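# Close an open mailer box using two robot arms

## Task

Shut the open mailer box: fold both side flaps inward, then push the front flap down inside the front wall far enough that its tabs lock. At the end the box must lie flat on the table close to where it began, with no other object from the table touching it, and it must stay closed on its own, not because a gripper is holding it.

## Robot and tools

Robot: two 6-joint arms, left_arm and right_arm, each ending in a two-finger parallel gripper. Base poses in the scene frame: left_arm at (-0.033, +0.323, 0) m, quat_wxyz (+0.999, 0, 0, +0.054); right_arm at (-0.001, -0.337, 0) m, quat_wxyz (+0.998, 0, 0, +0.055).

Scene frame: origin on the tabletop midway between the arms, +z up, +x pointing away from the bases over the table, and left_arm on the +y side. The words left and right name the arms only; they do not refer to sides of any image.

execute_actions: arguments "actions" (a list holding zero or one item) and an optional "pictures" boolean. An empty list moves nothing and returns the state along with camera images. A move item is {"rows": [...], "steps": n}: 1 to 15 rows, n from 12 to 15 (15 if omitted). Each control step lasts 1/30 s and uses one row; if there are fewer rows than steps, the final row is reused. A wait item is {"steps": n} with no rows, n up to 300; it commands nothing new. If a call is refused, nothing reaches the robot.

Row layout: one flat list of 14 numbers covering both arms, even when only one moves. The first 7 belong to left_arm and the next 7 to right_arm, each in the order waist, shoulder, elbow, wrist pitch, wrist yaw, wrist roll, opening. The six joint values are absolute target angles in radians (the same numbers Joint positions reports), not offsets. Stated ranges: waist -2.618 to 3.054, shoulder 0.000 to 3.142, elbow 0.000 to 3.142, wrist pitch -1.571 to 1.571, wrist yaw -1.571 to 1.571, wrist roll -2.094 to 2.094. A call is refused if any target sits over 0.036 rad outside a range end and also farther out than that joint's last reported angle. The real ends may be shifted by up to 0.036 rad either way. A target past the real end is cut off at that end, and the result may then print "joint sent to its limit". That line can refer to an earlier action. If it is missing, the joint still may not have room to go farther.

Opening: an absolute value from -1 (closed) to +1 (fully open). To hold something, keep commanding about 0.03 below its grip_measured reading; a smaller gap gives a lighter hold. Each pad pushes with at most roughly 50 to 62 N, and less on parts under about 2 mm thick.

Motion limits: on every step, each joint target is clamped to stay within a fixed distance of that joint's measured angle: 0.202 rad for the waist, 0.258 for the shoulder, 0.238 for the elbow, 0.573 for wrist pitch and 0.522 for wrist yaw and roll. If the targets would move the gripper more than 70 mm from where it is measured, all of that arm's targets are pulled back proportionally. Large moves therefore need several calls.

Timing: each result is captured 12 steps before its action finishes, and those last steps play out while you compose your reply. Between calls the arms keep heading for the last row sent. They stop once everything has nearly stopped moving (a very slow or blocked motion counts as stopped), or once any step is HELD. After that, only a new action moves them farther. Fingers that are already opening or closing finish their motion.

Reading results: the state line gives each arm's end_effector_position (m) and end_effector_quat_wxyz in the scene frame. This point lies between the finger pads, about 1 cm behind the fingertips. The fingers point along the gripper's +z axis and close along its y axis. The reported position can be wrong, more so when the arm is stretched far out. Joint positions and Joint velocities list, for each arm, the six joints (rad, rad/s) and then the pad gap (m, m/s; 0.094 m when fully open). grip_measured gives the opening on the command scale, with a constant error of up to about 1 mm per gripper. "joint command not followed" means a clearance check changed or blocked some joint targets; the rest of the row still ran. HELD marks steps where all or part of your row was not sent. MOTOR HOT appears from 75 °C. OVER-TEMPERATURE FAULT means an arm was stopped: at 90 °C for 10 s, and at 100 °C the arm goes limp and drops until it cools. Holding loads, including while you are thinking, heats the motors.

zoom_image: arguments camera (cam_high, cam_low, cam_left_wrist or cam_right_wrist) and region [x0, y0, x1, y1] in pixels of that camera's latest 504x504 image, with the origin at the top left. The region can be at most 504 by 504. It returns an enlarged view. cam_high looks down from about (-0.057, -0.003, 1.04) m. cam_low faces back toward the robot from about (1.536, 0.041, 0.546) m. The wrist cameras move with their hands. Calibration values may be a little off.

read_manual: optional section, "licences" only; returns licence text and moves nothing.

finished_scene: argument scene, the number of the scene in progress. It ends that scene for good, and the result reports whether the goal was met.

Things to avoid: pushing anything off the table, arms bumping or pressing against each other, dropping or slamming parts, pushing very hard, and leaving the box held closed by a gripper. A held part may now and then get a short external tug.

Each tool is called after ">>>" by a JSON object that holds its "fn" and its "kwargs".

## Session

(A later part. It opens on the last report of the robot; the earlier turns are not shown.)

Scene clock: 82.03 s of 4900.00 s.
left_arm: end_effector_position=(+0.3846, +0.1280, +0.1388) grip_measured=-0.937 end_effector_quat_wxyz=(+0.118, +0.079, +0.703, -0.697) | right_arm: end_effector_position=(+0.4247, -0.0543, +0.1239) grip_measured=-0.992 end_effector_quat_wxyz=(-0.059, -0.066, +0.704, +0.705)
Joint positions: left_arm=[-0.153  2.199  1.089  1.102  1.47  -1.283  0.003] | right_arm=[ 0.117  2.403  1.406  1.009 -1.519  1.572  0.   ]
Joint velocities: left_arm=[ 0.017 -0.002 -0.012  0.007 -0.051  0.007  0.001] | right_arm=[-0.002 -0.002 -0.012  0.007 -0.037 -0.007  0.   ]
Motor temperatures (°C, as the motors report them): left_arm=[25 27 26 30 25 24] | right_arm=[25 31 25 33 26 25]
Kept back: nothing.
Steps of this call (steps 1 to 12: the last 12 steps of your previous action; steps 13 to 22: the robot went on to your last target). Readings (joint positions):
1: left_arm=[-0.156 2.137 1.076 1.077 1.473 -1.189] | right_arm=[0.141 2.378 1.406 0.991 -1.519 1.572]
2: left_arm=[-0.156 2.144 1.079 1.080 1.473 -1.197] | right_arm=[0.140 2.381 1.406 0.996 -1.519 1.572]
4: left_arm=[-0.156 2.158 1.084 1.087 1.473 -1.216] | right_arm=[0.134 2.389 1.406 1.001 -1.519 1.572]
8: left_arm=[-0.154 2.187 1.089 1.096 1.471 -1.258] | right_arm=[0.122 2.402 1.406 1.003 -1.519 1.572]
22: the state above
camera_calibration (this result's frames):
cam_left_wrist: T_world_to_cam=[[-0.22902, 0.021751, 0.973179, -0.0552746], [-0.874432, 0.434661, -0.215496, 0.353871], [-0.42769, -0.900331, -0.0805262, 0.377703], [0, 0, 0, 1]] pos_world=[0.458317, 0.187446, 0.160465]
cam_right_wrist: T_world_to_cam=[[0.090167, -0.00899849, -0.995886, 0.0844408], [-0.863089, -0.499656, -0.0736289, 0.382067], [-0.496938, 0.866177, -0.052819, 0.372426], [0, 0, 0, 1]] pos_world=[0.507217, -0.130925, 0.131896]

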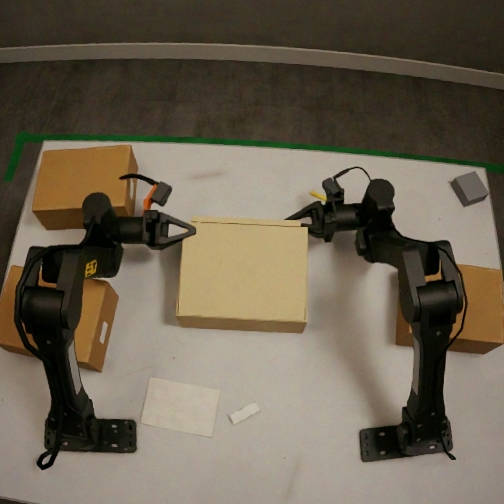

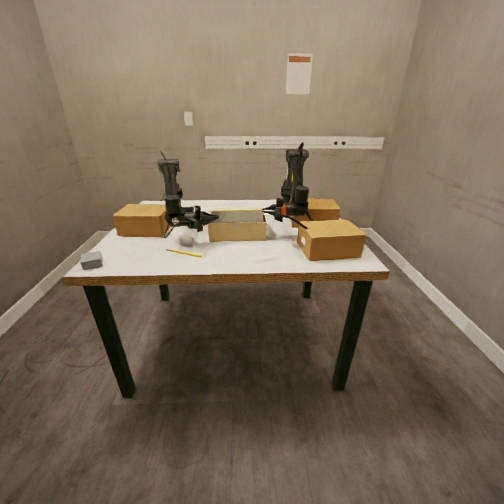

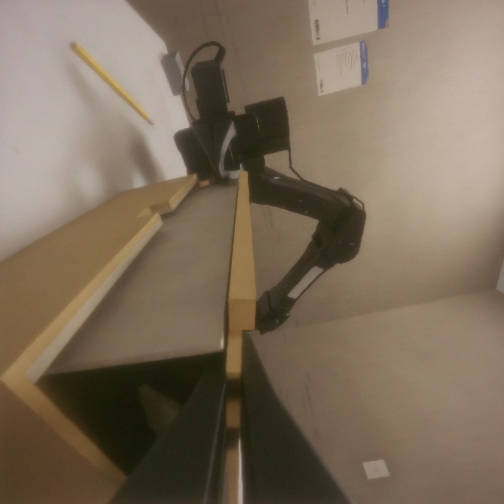

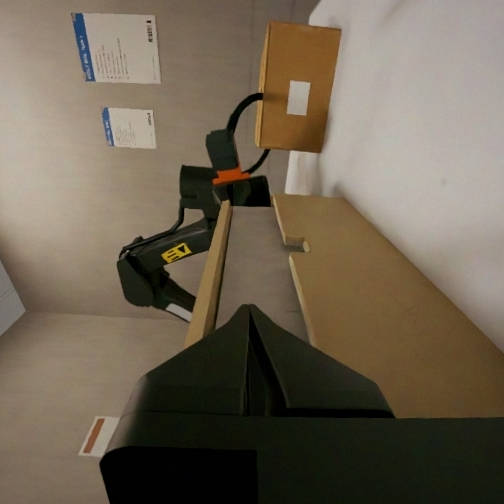

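>>> {"fn": "execute_actions", "kwargs": {"actions": [{"rows":[[-0.137,2.205,1.111,1.13,1.44,-1.27,-0.97,0.095,2.39,1.40,1.03,-1.53,1.57,-1],[-0.137,2.205,1.111,1.13,1.44,-1.27,-0.97,0.075,2.39,1.40,1.03,-1.53,1.57,-1],[-0.137,2.205,1.111,1.13,1.44,-1.27,-0.97,0.055,2.385,1.40,1.03,-1.53,1.57,-1],[-0.137,2.2,1.10,1.13,1.43,-1.27,-0.97,0.035,2.38,1.40,1.03,-1.53,1.57,-1],[-0.137,2.195,1.09,1.13,1.42,-1.27,-0.97,0.015,2.38,1.40,1.03,-1.53,1.57,-1],[-0.137,2.19,1.08,1.135,1.41,-1.27,-0.97,0.0,2.38,1.40,1.03,-1.53,1.57,-1],[-0.137,2.18,1.07,1.14,1.40,-1.27,-0.97,0.0,2.36,1.42,1.0,-1.5,1.57,-1],[-0.137,2.17,1.06,1.145,1.39,-1.27,-0.97,0.0,2.33,1.44,0.95,-1.47,1.57,-1],[-0.137,2.165,1.055,1.145,1.38,-1.27,-0.97,0.0,2.29,1.47,0.88,-1.44,1.57,-1],[-0.137,2.165,1.055,1.145,1.38,-1.27,-0.97,0.0,2.25,1.50,0.8,-1.4,1.57,-1],[-0.137,2.165,1.055,1.145,1.38,-1.27,-0.97,0.0,2.2,1.54,0.7,-1.36,1.57,-1],[-0.137,2.165,1.055,1.145,1.38,-1.27,-0.97,0.0,2.15,1.58,0.6,-1.32,1.57,-1],[-0.137,2.165,1.055,1.145,1.38,-1.27,-0.97,0.0,2.1,1.62,0.5,-1.28,1.57,-1],[-0.137,2.165,1.055,1.145,1.38,-1.27,-0.97,0.0,2.05,1.66,0.4,-1.24,1.57,-1],[-0.137,2.165,1.055,1.145,1.38,-1.27,-0.97,0.0,2.0,1.70,0.3,-1.2,1.57,-1]],"steps":15}]}}

>>> {"fn": "execute_actions", "kwargs": {"actions": [{"rows":[[-0.137,2.165,1.055,1.145,1.38,-1.27,-0.97,0.02,2.0,1.74,0.22,-1.12,1.57,-1],[-0.137,2.165,1.055,1.145,1.38,-1.27,-0.97,0.04,2.0,1.78,0.14,-1.04,1.57,-1],[-0.137,2.165,1.055,1.145,1.38,-1.27,-0.97,0.07,2.0,1.82,0.06,-0.96,1.57,-1],[-0.137,2.165,1.055,1.145,1.38,-1.27,-0.97,0.11,2.0,1.86,-0.02,-0.88,1.57,-1],[-0.137,2.165,1.055,1.145,1.38,-1.27,-0.97,0.15,2.0,1.895,-0.1,-0.8,1.57,-1],[-0.137,2.165,1.055,1.145,1.38,-1.27,-0.97,0.2,2.0,1.895,-0.18,-0.72,1.57,-1],[-0.137,2.165,1.055,1.145,1.38,-1.27,-0.97,0.25,2.0,1.895,-0.26,-0.64,1.57,-1],[-0.137,2.165,1.055,1.145,1.38,-1.27,-0.97,0.3,2.0,1.895,-0.34,-0.56,1.57,-1],[-0.137,2.165,1.055,1.145,1.38,-1.27,-0.97,0.35,2.0,1.895,-0.42,-0.48,1.57,-1],[-0.137,2.165,1.055,1.145,1.38,-1.27,-0.97,0.4,2.0,1.895,-0.5,-0.4,1.57,-1],[-0.137,2.165,1.055,1.145,1.38,-1.27,-0.97,0.45,2.0,1.895,-0.58,-0.32,1.57,-1],[-0.137,2.165,1.055,1.145,1.38,-1.27,-0.97,0.5,2.0,1.895,-0.66,-0.24,1.57,-1],[-0.137,2.165,1.055,1.145,1.38,-1.27,-0.97,0.55,2.0,1.895,-0.74,-0.16,1.57,-1],[-0.137,2.165,1.055,1.145,1.38,-1.27,-0.97,0.59,2.0,1.895,-0.8,-0.08,1.57,-1],[-0.137,2.165,1.055,1.145,1.38,-1.27,-0.97,0.62,2.0,1.895,-0.85,0,1.57,-1]],"steps":15}]}}

>>> {"fn": "execute_actions", "kwargs": {"actions": [{"steps":28}], "pictures": true}}

Scene clock: 86.07 s of 4900.00 s.
left_arm: end_effector_position=(+0.3847, +0.1280, +0.1389) grip_measured=-0.937 end_effector_quat_wxyz=(+0.119, +0.079, +0.703, -0.697) | right_arm: end_effector_position=(+0.4271, -0.0584, +0.1240) grip_measured=-0.992 end_effector_quat_wxyz=(-0.055, -0.063, +0.704, +0.705)
Joint positions: left_arm=[-0.153  2.199  1.089  1.104  1.469 -1.283  0.003] | right_arm=[ 0.107  2.403  1.406  1.01  -1.52   1.572  0.   ]
Joint velocities: left_arm=[ 0.002  0.002 -0.002  0.066  0.037  0.037 -0.001] | right_arm=[-0.198 -0.002  0.002  0.037 -0.037  0.037  0.   ]
Motor temperatures (°C, as the motors report them): left_arm=[25 27 26 31 25 24] | right_arm=[25 31 25 33 26 25]
Steps of this call (steps 1 to 15: the robot went on to your last target; steps 16 to 90: nothing new was sent; then 0.93 s passed at rest; steps 91 to 93: the first 3 steps of this action). Readings (joint positions):
91: left_arm=[-0.153 2.199 1.089 1.103 1.470 -1.283] | right_arm=[0.116 2.403 1.406 1.010 -1.519 1.572]
92: left_arm=[-0.153 2.199 1.089 1.103 1.470 -1.283] | right_arm=[0.113 2.403 1.406 1.010 -1.519 1.572]
93: the state above

Scene clock: 86.57 s of 4900.00 s.
left_arm: end_effector_position=(+0.3883, +0.1290, +0.1359) grip_measured=-0.937 end_effector_quat_wxyz=(+0.131, +0.056, +0.706, -0.694) | right_arm: end_effector_position=(+0.5030, -0.1107, +0.2589) grip_measured=-0.992 end_effector_quat_wxyz=(+0.060, +0.050, +0.704, +0.706)
Joint positions: left_arm=[-0.153  2.193  1.063  1.117  1.419 -1.292  0.003] | right_arm=[-0.009  2.17   1.609  0.579 -1.312  1.573  0.   ]
Joint velocities: left_arm=[ 0.012 -0.002 -0.017  0.022 -0.051 -0.022 -0.001] | right_arm=[ 0.129 -0.725  1.136 -1.941  1.282 -0.007  0.   ]
Motor temperatures (°C, as the motors report them): left_arm=[25 28 26 31 25 24] | right_arm=[25 31 25 33 26 25]
Steps of this call (steps 1 to 12: the last 12 steps of your previous action; steps 13 to 15: the first 3 steps of this action). Readings (joint positions):
13: left_arm=[-0.153 2.193 1.063 1.117 1.420 -1.292] | right_arm=[-0.015 2.225 1.540 0.692 -1.380 1.573]
14: left_arm=[-0.153 2.193 1.063 1.117 1.419 -1.292] | right_arm=[-0.013 2.197 1.572 0.640 -1.351 1.573]
15: the state above

Scene clock: 87.50 s of 4900.00 s.
left_arm: end_effector_position=(+0.3887, +0.1290, +0.1359) grip_measured=-0.937 end_effector_quat_wxyz=(+0.131, +0.055, +0.706, -0.694) | right_arm: end_effector_position=(+0.3886, +0.0222, +0.1809) grip_measured=-0.992 end_effector_quat_wxyz=(+0.111, +0.385, +0.872, +0.283)
Joint positions: left_arm=[-0.153  2.193  1.063  1.117  1.417 -1.292  0.003] | right_arm=[ 0.622  2.022  1.891 -0.824 -0.028  1.573  0.   ]
Joint velocities: left_arm=[-0.007  0.002 -0.012 -0.022 -0.037  0.007 -0.   ] | right_arm=[ 0.007 -0.002 -0.027 -0.051  0.11  -0.007 -0.001]
Motor temperatures (°C, as the motors report them): left_arm=[25 28 26 31 25 24] | right_arm=[25 31 25 33 26 25]
Kept back: nothing.
Steps of this call (steps 1 to 12: the last 12 steps of your previous action; steps 13 to 28: the robot went on to your last target). Readings (joint positions):
1: left_arm=[-0.153 2.193 1.063 1.117 1.418 -1.292] | right_arm=[-0.000 2.145 1.651 0.513 -1.264 1.573]
2: left_arm=[-0.153 2.193 1.063 1.117 1.418 -1.292] | right_arm=[0.014 2.123 1.697 0.444 -1.207 1.573]
4: left_arm=[-0.153 2.193 1.063 1.117 1.418 -1.292] | right_arm=[0.068 2.078 1.789 0.286 -1.057 1.573]
8: left_arm=[-0.153 2.193 1.063 1.117 1.417 -1.292] | right_arm=[0.269 1.998 1.884 -0.024 -0.737 1.573]
28: the state above
camera_calibration (this result's frames):
cam_left_wrist: T_world_to_cam=[[-0.215039, 0.0100507, 0.976554, -0.055882], [-0.899267, 0.387956, -0.202013, 0.370241], [-0.38089, -0.921623, -0.0743873, 0.363857], [0, 0, 0, 1]] pos_world=[0.459518, 0.192263, 0.156432]
cam_right_wrist: T_world_to_cam=[[-0.563943, -0.609422, -0.557291, 0.333229], [-0.816229, 0.513857, 0.264047, 0.29153], [0.125451, 0.603785, -0.787214, 0.188108], [0, 0, 0, 1]] pos_world=[0.402279, -0.0603039, 0.256809]

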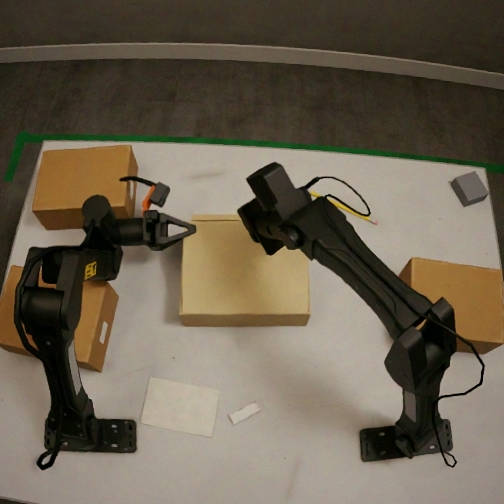

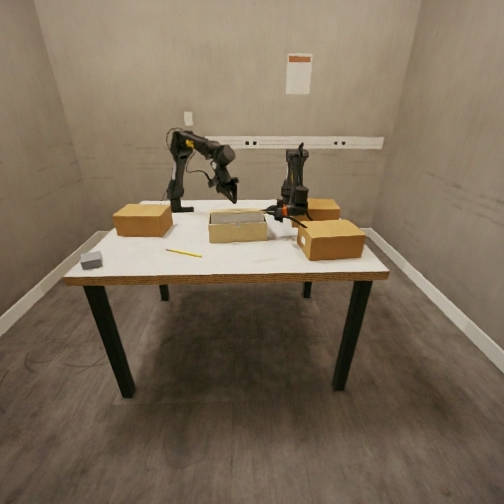

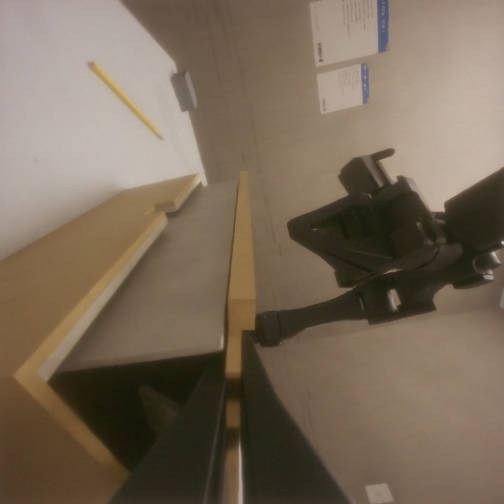

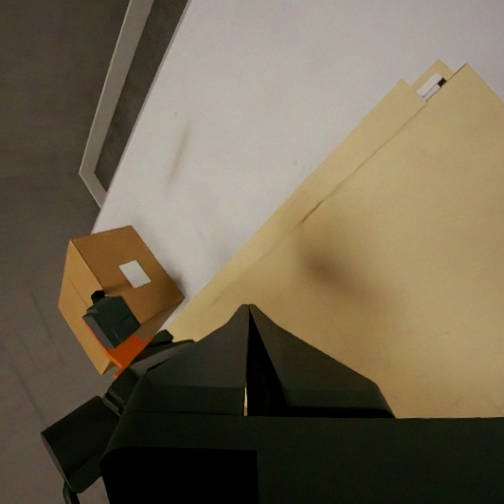

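>>> {"fn": "execute_actions", "kwargs": {"actions": [{"rows":[[-0.137,2.165,1.055,1.145,1.38,-1.27,-0.97,0.62,2.0,1.87,-0.82,0,1.57,-1],[-0.137,2.165,1.055,1.145,1.38,-1.27,-0.97,0.62,2.0,1.845,-0.79,0,1.57,-1],[-0.137,2.165,1.055,1.145,1.38,-1.27,-0.97,0.62,2.0,1.82,-0.765,0,1.57,-1],[-0.137,2.165,1.055,1.145,1.38,-1.27,-0.97,0.62,2.005,1.795,-0.74,0,1.57,-1],[-0.137,2.165,1.055,1.145,1.38,-1.27,-0.97,0.62,2.005,1.77,-0.715,0,1.57,-1],[-0.137,2.165,1.055,1.145,1.39,-1.27,-0.97,0.62,2.005,1.75,-0.69,0,1.57,-1],[-0.137,2.165,1.055,1.145,1.40,-1.27,-0.97,0.62,2.005,1.745,-0.68,0,1.57,-1],[-0.137,2.165,1.055,1.145,1.41,-1.27,-0.97,0.62,2.005,1.745,-0.68,0,1.57,-1],[-0.137,2.165,1.055,1.145,1.41,-1.27,-0.97,0.62,2.005,1.745,-0.68,0,1.57,-1],[-0.137,2.165,1.055,1.145,1.41,-1.27,-0.97,0.62,2.005,1.745,-0.68,0,1.57,-1],[-0.137,2.165,1.055,1.145,1.41,-1.27,-0.97,0.62,2.005,1.745,-0.68,0,1.57,-1],[-0.137,2.165,1.055,1.145,1.41,-1.27,-0.75,0.62,2.005,1.745,-0.68,0,1.57,-1]],"steps":15}]}}

>>> {"fn": "execute_actions", "kwargs": {"actions": [{"rows":[[-0.137,2.165,1.055,1.145,1.41,-1.27,-0.75,0.62,2.005,1.745,-0.68,0,1.57,-1],[-0.137,2.165,1.055,1.145,1.41,-1.27,-0.75,0.62,2.005,1.745,-0.68,0,1.57,-1],[-0.125,2.165,1.055,1.145,1.425,-1.27,-0.75,0.62,2.005,1.745,-0.68,0,1.57,-1],[-0.11,2.165,1.055,1.145,1.44,-1.27,-0.75,0.62,2.005,1.745,-0.68,0,1.57,-1],[-0.095,2.165,1.055,1.145,1.455,-1.27,-0.75,0.62,2.005,1.745,-0.68,0,1.57,-1],[-0.08,2.165,1.055,1.145,1.47,-1.27,-0.75,0.62,2.005,1.745,-0.68,0,1.57,-1],[-0.065,2.165,1.055,1.145,1.485,-1.27,-0.75,0.62,2.005,1.745,-0.68,0,1.57,-1],[-0.05,2.165,1.055,1.145,1.50,-1.27,-0.75,0.62,2.005,1.745,-0.68,0,1.57,-1],[-0.035,2.165,1.055,1.145,1.515,-1.27,-0.75,0.62,2.005,1.745,-0.68,0,1.57,-1],[-0.02,2.165,1.055,1.145,1.53,-1.27,-0.75,0.62,2.005,1.745,-0.68,0,1.57,-1]],"steps":15}]}}

>>> {"fn": "execute_actions", "kwargs": {"actions": [{"steps":20}], "pictures": true}}

Scene clock: 89.53 s of 4900.00 s.
left_arm: end_effector_position=(+0.3887, +0.1290, +0.1359) grip_measured=-0.937 end_effector_quat_wxyz=(+0.131, +0.055, +0.706, -0.694) | right_arm: end_effector_position=(+0.3884, +0.0186, +0.1745) grip_measured=-0.992 end_effector_quat_wxyz=(+0.115, +0.387, +0.872, +0.275)
Joint positions: left_arm=[-0.153  2.193  1.063  1.117  1.417 -1.292  0.003] | right_arm=[ 0.622  2.018  1.867 -0.813 -0.014  1.573  0.   ]
Joint velocities: left_arm=[ 0.002 -0.017 -0.007 -0.007 -0.007  0.022  0.   ] | right_arm=[-0.012 -0.085 -0.486  0.344 -0.037 -0.022  0.   ]
Motor temperatures (°C, as the motors report them): left_arm=[25 28 26 31 25 24] | right_arm=[25 32 25 33 26 25]
Steps of this call (steps 1 to 30: the robot went on to your last target; steps 31 to 58: nothing new was sent; steps 59 to 61: the first 3 steps of this action). Readings (joint positions):
59: left_arm=[-0.153 2.193 1.063 1.117 1.417 -1.292] | right_arm=[0.622 2.022 1.889 -0.833 -0.014 1.573]
60: left_arm=[-0.153 2.193 1.063 1.117 1.417 -1.292] | right_arm=[0.622 2.021 1.881 -0.826 -0.014 1.573]
61: the state above

Scene clock: 90.03 s of 4900.00 s.
left_arm: end_effector_position=(+0.3886, +0.1317, +0.1345) grip_measured=-0.752 end_effector_quat_wxyz=(+0.136, +0.055, +0.706, -0.693) | right_arm: end_effector_position=(+0.3890, +0.0187, +0.1455) grip_measured=-0.992 end_effector_quat_wxyz=(+0.115, +0.388, +0.872, +0.274)
Joint positions: left_arm=[-0.147  2.193  1.055  1.123  1.415 -1.284  0.012] | right_arm=[ 0.622  2.018  1.752 -0.7   -0.012  1.573  0.   ]
Joint velocities: left_arm=[ 0.017 -0.002  0.007  0.066  0.051 -0.037  0.001] | right_arm=[ 0.002 -0.007  0.012  0.051 -0.007 -0.095 -0.002]
Motor temperatures (°C, as the motors report them): left_arm=[25 28 26 31 25 24] | right_arm=[25 32 25 33 26 25]
Steps of this call (steps 1 to 12: the last 12 steps of your previous action; steps 13 to 15: the first 3 steps of this action). Readings (joint positions):
13: left_arm=[-0.148 2.193 1.055 1.121 1.415 -1.287] | right_arm=[0.622 2.018 1.752 -0.703 -0.012 1.573]
14: left_arm=[-0.148 2.193 1.055 1.122 1.415 -1.285] | right_arm=[0.622 2.018 1.752 -0.702 -0.012 1.573]
15: the state above

Scene clock: 90.70 s of 4900.00 s.
left_arm: end_effector_position=(+0.3922, +0.1861, +0.1351) grip_measured=-0.752 end_effector_quat_wxyz=(+0.149, +0.047, +0.706, -0.691) | right_arm: end_effector_position=(+0.3895, +0.0192, +0.1460) grip_measured=-0.992 end_effector_quat_wxyz=(+0.116, +0.387, +0.872, +0.276)
Joint positions: left_arm=[-0.013  2.193  1.055  1.127  1.52  -1.281  0.012] | right_arm=[ 0.622  2.018  1.752 -0.697 -0.012  1.573  0.   ]
Joint velocities: left_arm=[-0.002 -0.017 -0.007 -0.051 -0.022 -0.037 -0.   ] | right_arm=[ 0.002  0.017  0.007  0.007  0.022 -0.037  0.002]
Motor temperatures (°C, as the motors report them): left_arm=[25 28 26 31 25 24] | right_arm=[25 32 25 33 26 25]
Kept back: nothing.
Steps of this call (steps 1 to 12: the last 12 steps of your previous action; steps 13 to 20: the robot went on to your last target). Readings (joint positions):
1: left_arm=[-0.144 2.193 1.055 1.123 1.418 -1.284] | right_arm=[0.622 2.018 1.752 -0.700 -0.012 1.573]
2: left_arm=[-0.138 2.193 1.055 1.124 1.424 -1.283] | right_arm=[0.622 2.018 1.752 -0.699 -0.012 1.573]
4: left_arm=[-0.116 2.193 1.055 1.125 1.441 -1.282] | right_arm=[0.622 2.018 1.752 -0.698 -0.012 1.573]
8: left_arm=[-0.046 2.193 1.055 1.126 1.483 -1.281] | right_arm=[0.622 2.018 1.752 -0.697 -0.012 1.573]
20: the state above
camera_calibration (this result's frames):
cam_left_wrist: T_world_to_cam=[[-0.22895, 0.00151075, 0.973437, -0.047468], [-0.910077, 0.354553, -0.214598, 0.363259], [-0.345459, -0.935035, -0.0797999, 0.407043], [0, 0, 0, 1]] pos_world=[0.460343, 0.251877, 0.156644]
cam_right_wrist: T_world_to_cam=[[-0.568318, -0.612851, -0.549024, 0.313011], [-0.812032, 0.525395, 0.254094, 0.302646], [0.132733, 0.590232, -0.796247, 0.161065], [0, 0, 0, 1]] pos_world=[0.402269, -0.0622456, 0.223198]

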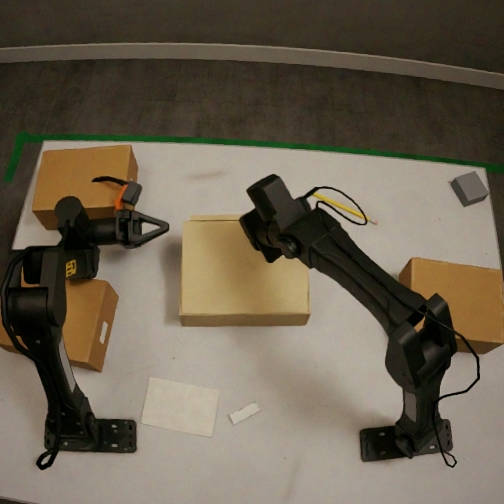

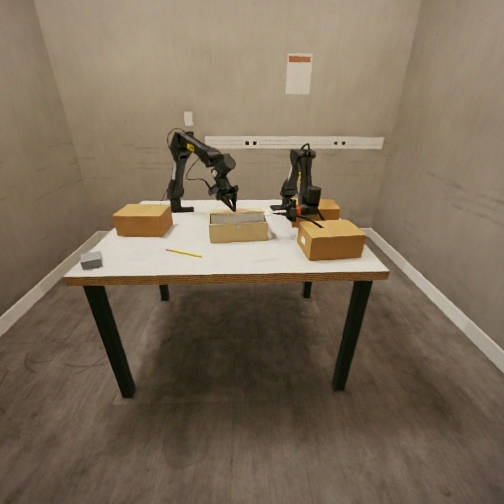

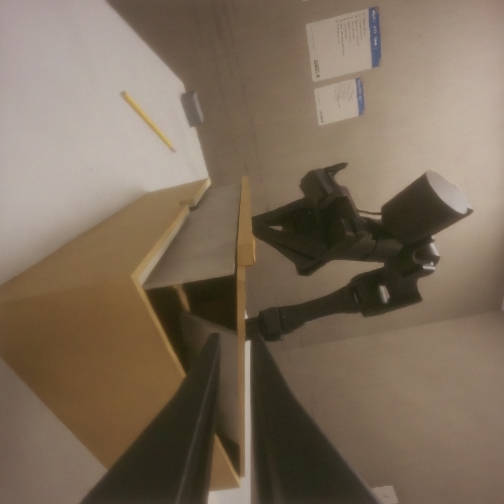

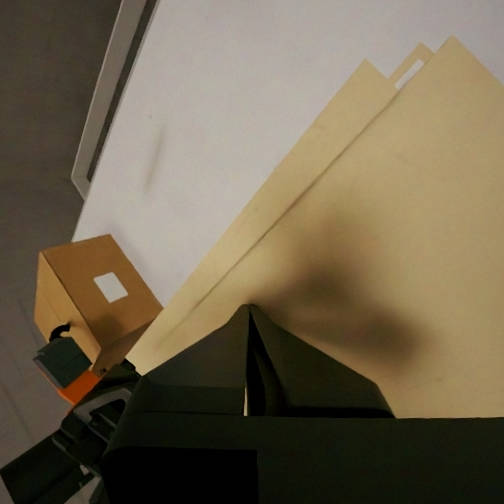

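Press.

>>> {"fn": "execute_actions", "kwargs": {"actions": [{"rows":[[-0.02,2.165,1.055,1.145,1.53,-1.27,-0.75,0.62,2.01,1.733,-0.67,0,1.57,-1],[-0.02,2.165,1.055,1.145,1.53,-1.27,-0.75,0.62,2.014,1.72,-0.66,0,1.57,-1],[-0.02,2.165,1.055,1.145,1.53,-1.27,-0.75,0.62,2.018,1.708,-0.65,0,1.57,-1],[-0.02,2.165,1.055,1.145,1.53,-1.27,-0.75,0.62,2.022,1.696,-0.64,0,1.57,-1],[-0.02,2.165,1.055,1.145,1.53,-1.27,-0.75,0.62,2.026,1.684,-0.63,0,1.57,-1],[-0.02,2.165,1.055,1.145,1.53,-1.27,-0.75,0.62,2.03,1.672,-0.62,0,1.57,-1],[-0.02,2.165,1.055,1.145,1.53,-1.27,-0.75,0.62,2.034,1.66,-0.61,0,1.57,-1],[-0.02,2.165,1.055,1.145,1.53,-1.27,-0.75,0.62,2.038,1.648,-0.60,0,1.57,-1],[-0.02,2.165,1.055,1.145,1.53,-1.27,-0.75,0.62,2.042,1.636,-0.59,0,1.57,-1],[-0.02,2.165,1.055,1.145,1.53,-1.27,-0.75,0.62,2.046,1.624,-0.58,0,1.57,-1],[-0.02,2.165,1.055,1.145,1.53,-1.27,-0.75,0.62,2.05,1.612,-0.57,0,1.57,-1],[-0.02,2.165,1.055,1.145,1.53,-1.27,-0.75,0.62,2.054,1.60,-0.56,0,1.57,-1],[-0.02,2.165,1.055,1.145,1.53,-1.27,-0.75,0.62,2.058,1.588,-0.56,0,1.57,-1],[-0.02,2.165,1.055,1.145,1.53,-1.27,-0.75,0.62,2.062,1.576,-0.56,0,1.57,-1],[-0.02,2.165,1.055,1.145,1.53,-1.27,-0.75,0.62,2.066,1.565,-0.56,0,1.57,-1]],"steps":15}]}}

>>> {"fn": "execute_actions", "kwargs": {"actions": [{"steps":24}], "pictures": true}}

Scene clock: 92.00 s of 4900.00 s.
left_arm: end_effector_position=(+0.3916, +0.1860, +0.1351) grip_measured=-0.752 end_effector_quat_wxyz=(+0.148, +0.048, +0.706, -0.691) | right_arm: end_effector_position=(+0.3897, +0.0193, +0.1427) grip_measured=-0.992 end_effector_quat_wxyz=(+0.116, +0.387, +0.872, +0.277)
Joint positions: left_arm=[-0.013  2.193  1.055  1.127  1.523 -1.281  0.012] | right_arm=[ 0.622  2.018  1.738 -0.681 -0.012  1.573  0.   ]
Joint velocities: left_arm=[-0.017 -0.002 -0.002 -0.051 -0.007  0.037 -0.   ] | right_arm=[-0.012 -0.012 -0.247  0.198  0.007 -0.037 -0.   ]
Motor temperatures (°C, as the motors report them): left_arm=[25 29 26 31 25 24] | right_arm=[25 32 25 33 26 25]
Steps of this call (steps 1 to 15: the robot went on to your last target; steps 16 to 36: nothing new was sent; steps 37 to 39: the first 3 steps of this action). Readings (joint positions):
37: left_arm=[-0.013 2.193 1.055 1.127 1.523 -1.281] | right_arm=[0.622 2.018 1.750 -0.695 -0.012 1.573]
38: left_arm=[-0.013 2.193 1.055 1.127 1.523 -1.281] | right_arm=[0.622 2.018 1.745 -0.689 -0.012 1.573]
39: the state above

Scene clock: 92.80 s of 4900.00 s.
left_arm: end_effector_position=(+0.3916, +0.1860, +0.1351) grip_measured=-0.752 end_effector_quat_wxyz=(+0.148, +0.048, +0.706, -0.691) | right_arm: end_effector_position=(+0.3889, +0.0187, +0.1047) grip_measured=-0.992 end_effector_quat_wxyz=(+0.117, +0.387, +0.871, +0.278)
Joint positions: left_arm=[-0.013  2.193  1.055  1.127  1.523 -1.281  0.012] | right_arm=[ 0.622  2.03   1.601 -0.53  -0.012  1.573  0.   ]
Joint velocities: left_arm=[ 0.002 -0.002  0.002 -0.095 -0.051  0.007  0.   ] | right_arm=[ 0.002 -0.012 -0.002 -0.022  0.051 -0.007  0.001]
Motor temperatures (°C, as the motors report them): left_arm=[25 29 26 31 25 24] | right_arm=[25 31 25 33 26 25]
Kept back: nothing.
Steps of this call (steps 1 to 12: the last 12 steps of your previous action; steps 13 to 24: the robot went on to your last target). Readings (joint positions):
1: left_arm=[-0.013 2.193 1.055 1.127 1.523 -1.281] | right_arm=[0.622 2.018 1.728 -0.672 -0.012 1.573]
2: left_arm=[-0.013 2.193 1.055 1.127 1.523 -1.281] | right_arm=[0.622 2.018 1.716 -0.663 -0.012 1.573]
4: left_arm=[-0.013 2.193 1.055 1.127 1.523 -1.281] | right_arm=[0.622 2.021 1.691 -0.648 -0.012 1.573]
8: left_arm=[-0.013 2.193 1.055 1.127 1.523 -1.281] | right_arm=[0.622 2.038 1.642 -0.610 -0.012 1.573]
24: the state above
camera_calibration (this result's frames):
cam_left_wrist: T_world_to_cam=[[-0.228947, 0.0022412, 0.973436, -0.0477336], [-0.90899, 0.357321, -0.214612, 0.36186], [-0.348311, -0.933979, -0.0797705, 0.407701], [0, 0, 0, 1]] pos_world=[0.460005, 0.251591, 0.156648]
cam_right_wrist: T_world_to_cam=[[-0.566444, -0.611164, -0.552829, 0.289378], [-0.812895, 0.524618, 0.252939, 0.313425], [0.135437, 0.592667, -0.793979, 0.127214], [0, 0, 0, 1]] pos_world=[0.401468, -0.0629672, 0.181705]

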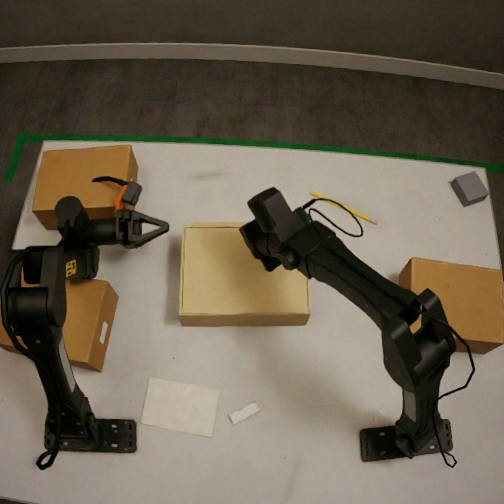

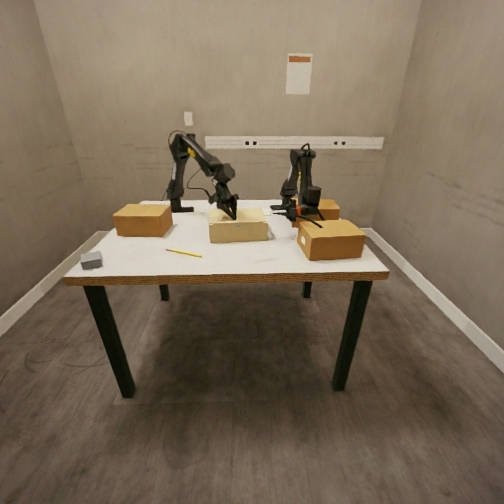

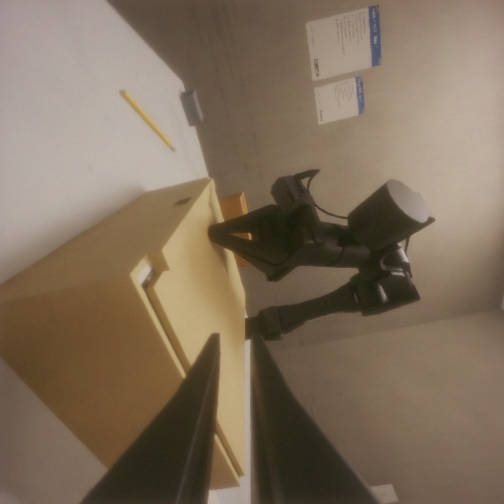

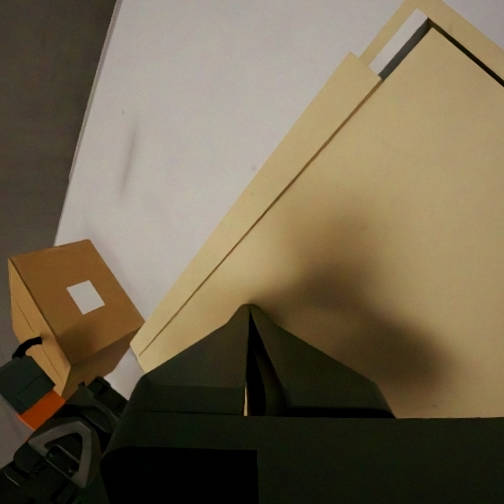

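Seated. Lift.

>>> {"fn": "execute_actions", "kwargs": {"actions": [{"rows":[[-0.02,2.165,1.055,1.145,1.53,-1.27,-0.75,0.62,2.05,1.59,-0.55,0,1.57,-1],[-0.02,2.165,1.055,1.145,1.53,-1.27,-0.75,0.62,2.035,1.61,-0.54,0,1.57,-1],[-0.02,2.165,1.055,1.145,1.53,-1.27,-0.75,0.62,2.02,1.63,-0.54,0,1.57,-1],[-0.02,2.165,1.055,1.145,1.53,-1.27,-0.75,0.62,2.01,1.655,-0.56,0,1.57,-1],[-0.02,2.165,1.055,1.145,1.53,-1.27,-0.75,0.62,2.005,1.68,-0.585,0,1.57,-1],[-0.02,2.165,1.055,1.145,1.53,-1.27,-0.75,0.62,2.0,1.705,-0.61,0,1.57,-1],[-0.02,2.165,1.055,1.145,1.53,-1.27,-0.75,0.62,2.0,1.73,-0.635,0,1.57,-1],[-0.02,2.165,1.055,1.145,1.53,-1.27,-0.75,0.62,2.0,1.755,-0.66,0,1.57,-1],[-0.02,2.165,1.055,1.145,1.53,-1.27,-0.75,0.62,2.0,1.78,-0.68,0,1.57,-1]],"steps":15}]}}

>>> {"fn": "execute_actions", "kwargs": {"actions": [{"steps":75}], "pictures": true}}

>>> {"fn": "zoom_image", "kwargs": {"camera": "cam_low", "region": [180,185,300,255]}}

Scene clock: 93.60 s of 4900.00 s.
left_arm: end_effector_position=(+0.3916, +0.1860, +0.1351) grip_measured=-0.752 end_effector_quat_wxyz=(+0.148, +0.048, +0.706, -0.691) | right_arm: end_effector_position=(+0.3897, +0.0194, +0.1069) grip_measured=-0.992 end_effector_quat_wxyz=(+0.118, +0.387, +0.870, +0.281)
Joint positions: left_arm=[-0.013  2.193  1.055  1.127  1.523 -1.281  0.012] | right_arm=[ 0.622  2.028  1.603 -0.528 -0.012  1.573  0.   ]
Joint velocities: left_arm=[ 0.012 -0.012 -0.007 -0.051  0.051 -0.066  0.   ] | right_arm=[-0.007 -0.012  0.056  0.022 -0.007  0.007 -0.001]
Motor temperatures (°C, as the motors report them): left_arm=[25 29 26 31 25 24] | right_arm=[25 31 25 33 26 25]
Steps of this call (steps 1 to 21: the robot went on to your last target; steps 22 to 24: the first 3 steps of this action). Readings (joint positions):
22: left_arm=[-0.013 2.193 1.055 1.127 1.523 -1.281] | right_arm=[0.622 2.030 1.601 -0.528 -0.012 1.573]
23: left_arm=[-0.013 2.193 1.055 1.127 1.523 -1.281] | right_arm=[0.622 2.028 1.601 -0.528 -0.012 1.573]
24: the state above

Scene clock: 96.10 s of 4900.00 s.
left_arm: end_effector_position=(+0.3916, +0.1860, +0.1351) grip_measured=-0.752 end_effector_quat_wxyz=(+0.148, +0.048, +0.706, -0.691) | right_arm: end_effector_position=(+0.3957, +0.0247, +0.1572) grip_measured=-0.992 end_effector_quat_wxyz=(+0.125, +0.384, +0.865, +0.296)
Joint positions: left_arm=[-0.013  2.193  1.055  1.127  1.523 -1.281  0.012] | right_arm=[ 0.622  2.013  1.762 -0.665 -0.012  1.573  0.   ]
Joint velocities: left_arm=[ 0.002  0.007 -0.017 -0.007 -0.007 -0.022 -0.   ] | right_arm=[-0.007 -0.012 -0.002  0.051 -0.066  0.007  0.   ]
Motor temperatures (°C, as the motors report them): left_arm=[25 29 26 31 25 24] | right_arm=[25 32 25 33 26 25]
Kept back: nothing.
Steps of this call (steps 1 to 12: the last 12 steps of your previous action; steps 13 to 45: the robot went on to your last target; steps 46 to 75: nothing new was sent). Readings (joint positions):
1: left_arm=[-0.013 2.193 1.055 1.127 1.523 -1.281] | right_arm=[0.622 2.028 1.609 -0.531 -0.012 1.573]
2: left_arm=[-0.013 2.193 1.055 1.127 1.523 -1.281] | right_arm=[0.622 2.028 1.617 -0.541 -0.012 1.573]
4: left_arm=[-0.013 2.193 1.055 1.127 1.523 -1.281] | right_arm=[0.622 2.028 1.652 -0.575 -0.012 1.573]
8: left_arm=[-0.013 2.193 1.055 1.127 1.523 -1.281] | right_arm=[0.622 2.025 1.743 -0.621 -0.012 1.573]
75: the state above
All arms were judged still, so your last target was given up. Only a new action makes them travel on or press farther. Fingers that are still opening or closing keep moving.
camera_calibration (this result's frames):
cam_left_wrist: T_world_to_cam=[[-0.228947, 0.0022412, 0.973436, -0.0477336], [-0.90899, 0.357321, -0.214612, 0.36186], [-0.348311, -0.933979, -0.0797705, 0.407701], [0, 0, 0, 1]] pos_world=[0.460005, 0.251591, 0.156648]
cam_right_wrist: T_world_to_cam=[[-0.548502, -0.595005, -0.587464, 0.32389], [-0.820682, 0.517605, 0.242003, 0.307389], [0.160082, 0.614861, -0.772218, 0.150739], [0, 0, 0, 1]] pos_world=[0.405792, -0.0590733, 0.232288]

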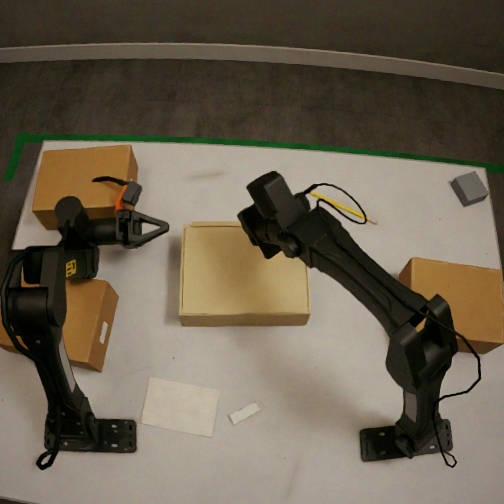

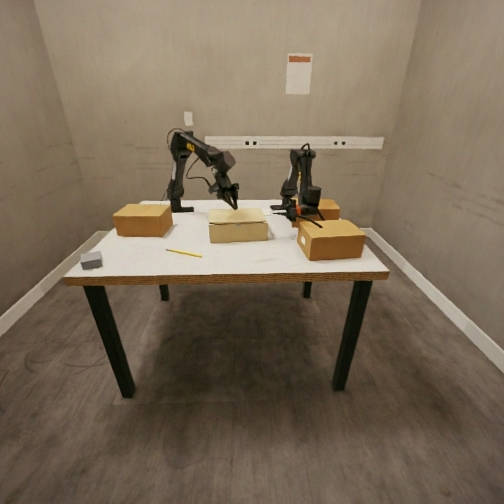

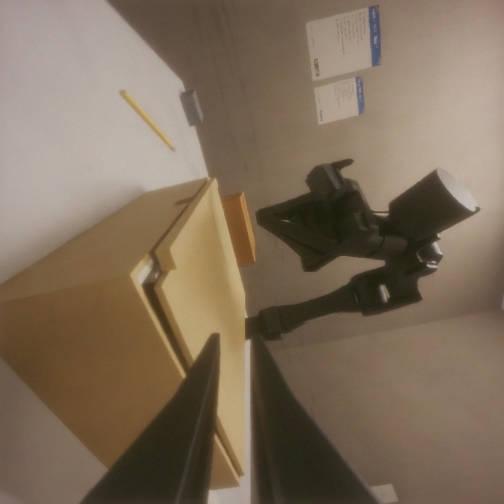

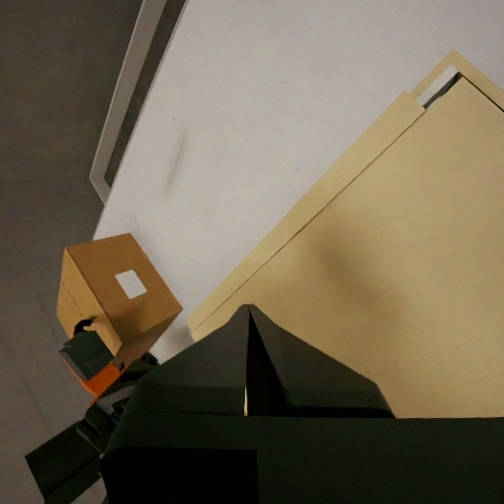

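Region (180, 185, 300, 255) of cam_low's 504x504 image, scaled by 4.200, with more detail than that image has; it fills the top 294 rows of this view, and the rest is white.

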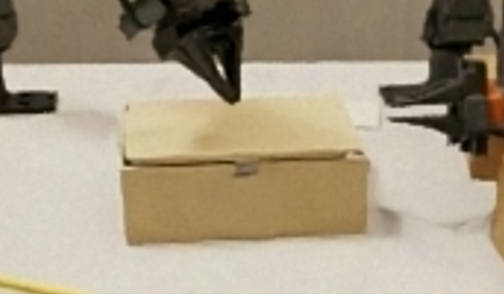

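Same as scene 1: it rose a few mm and held.

>>> {"fn": "finished_scene", "kwargs": {"scene": 2}}

The scene is finished: the task was done.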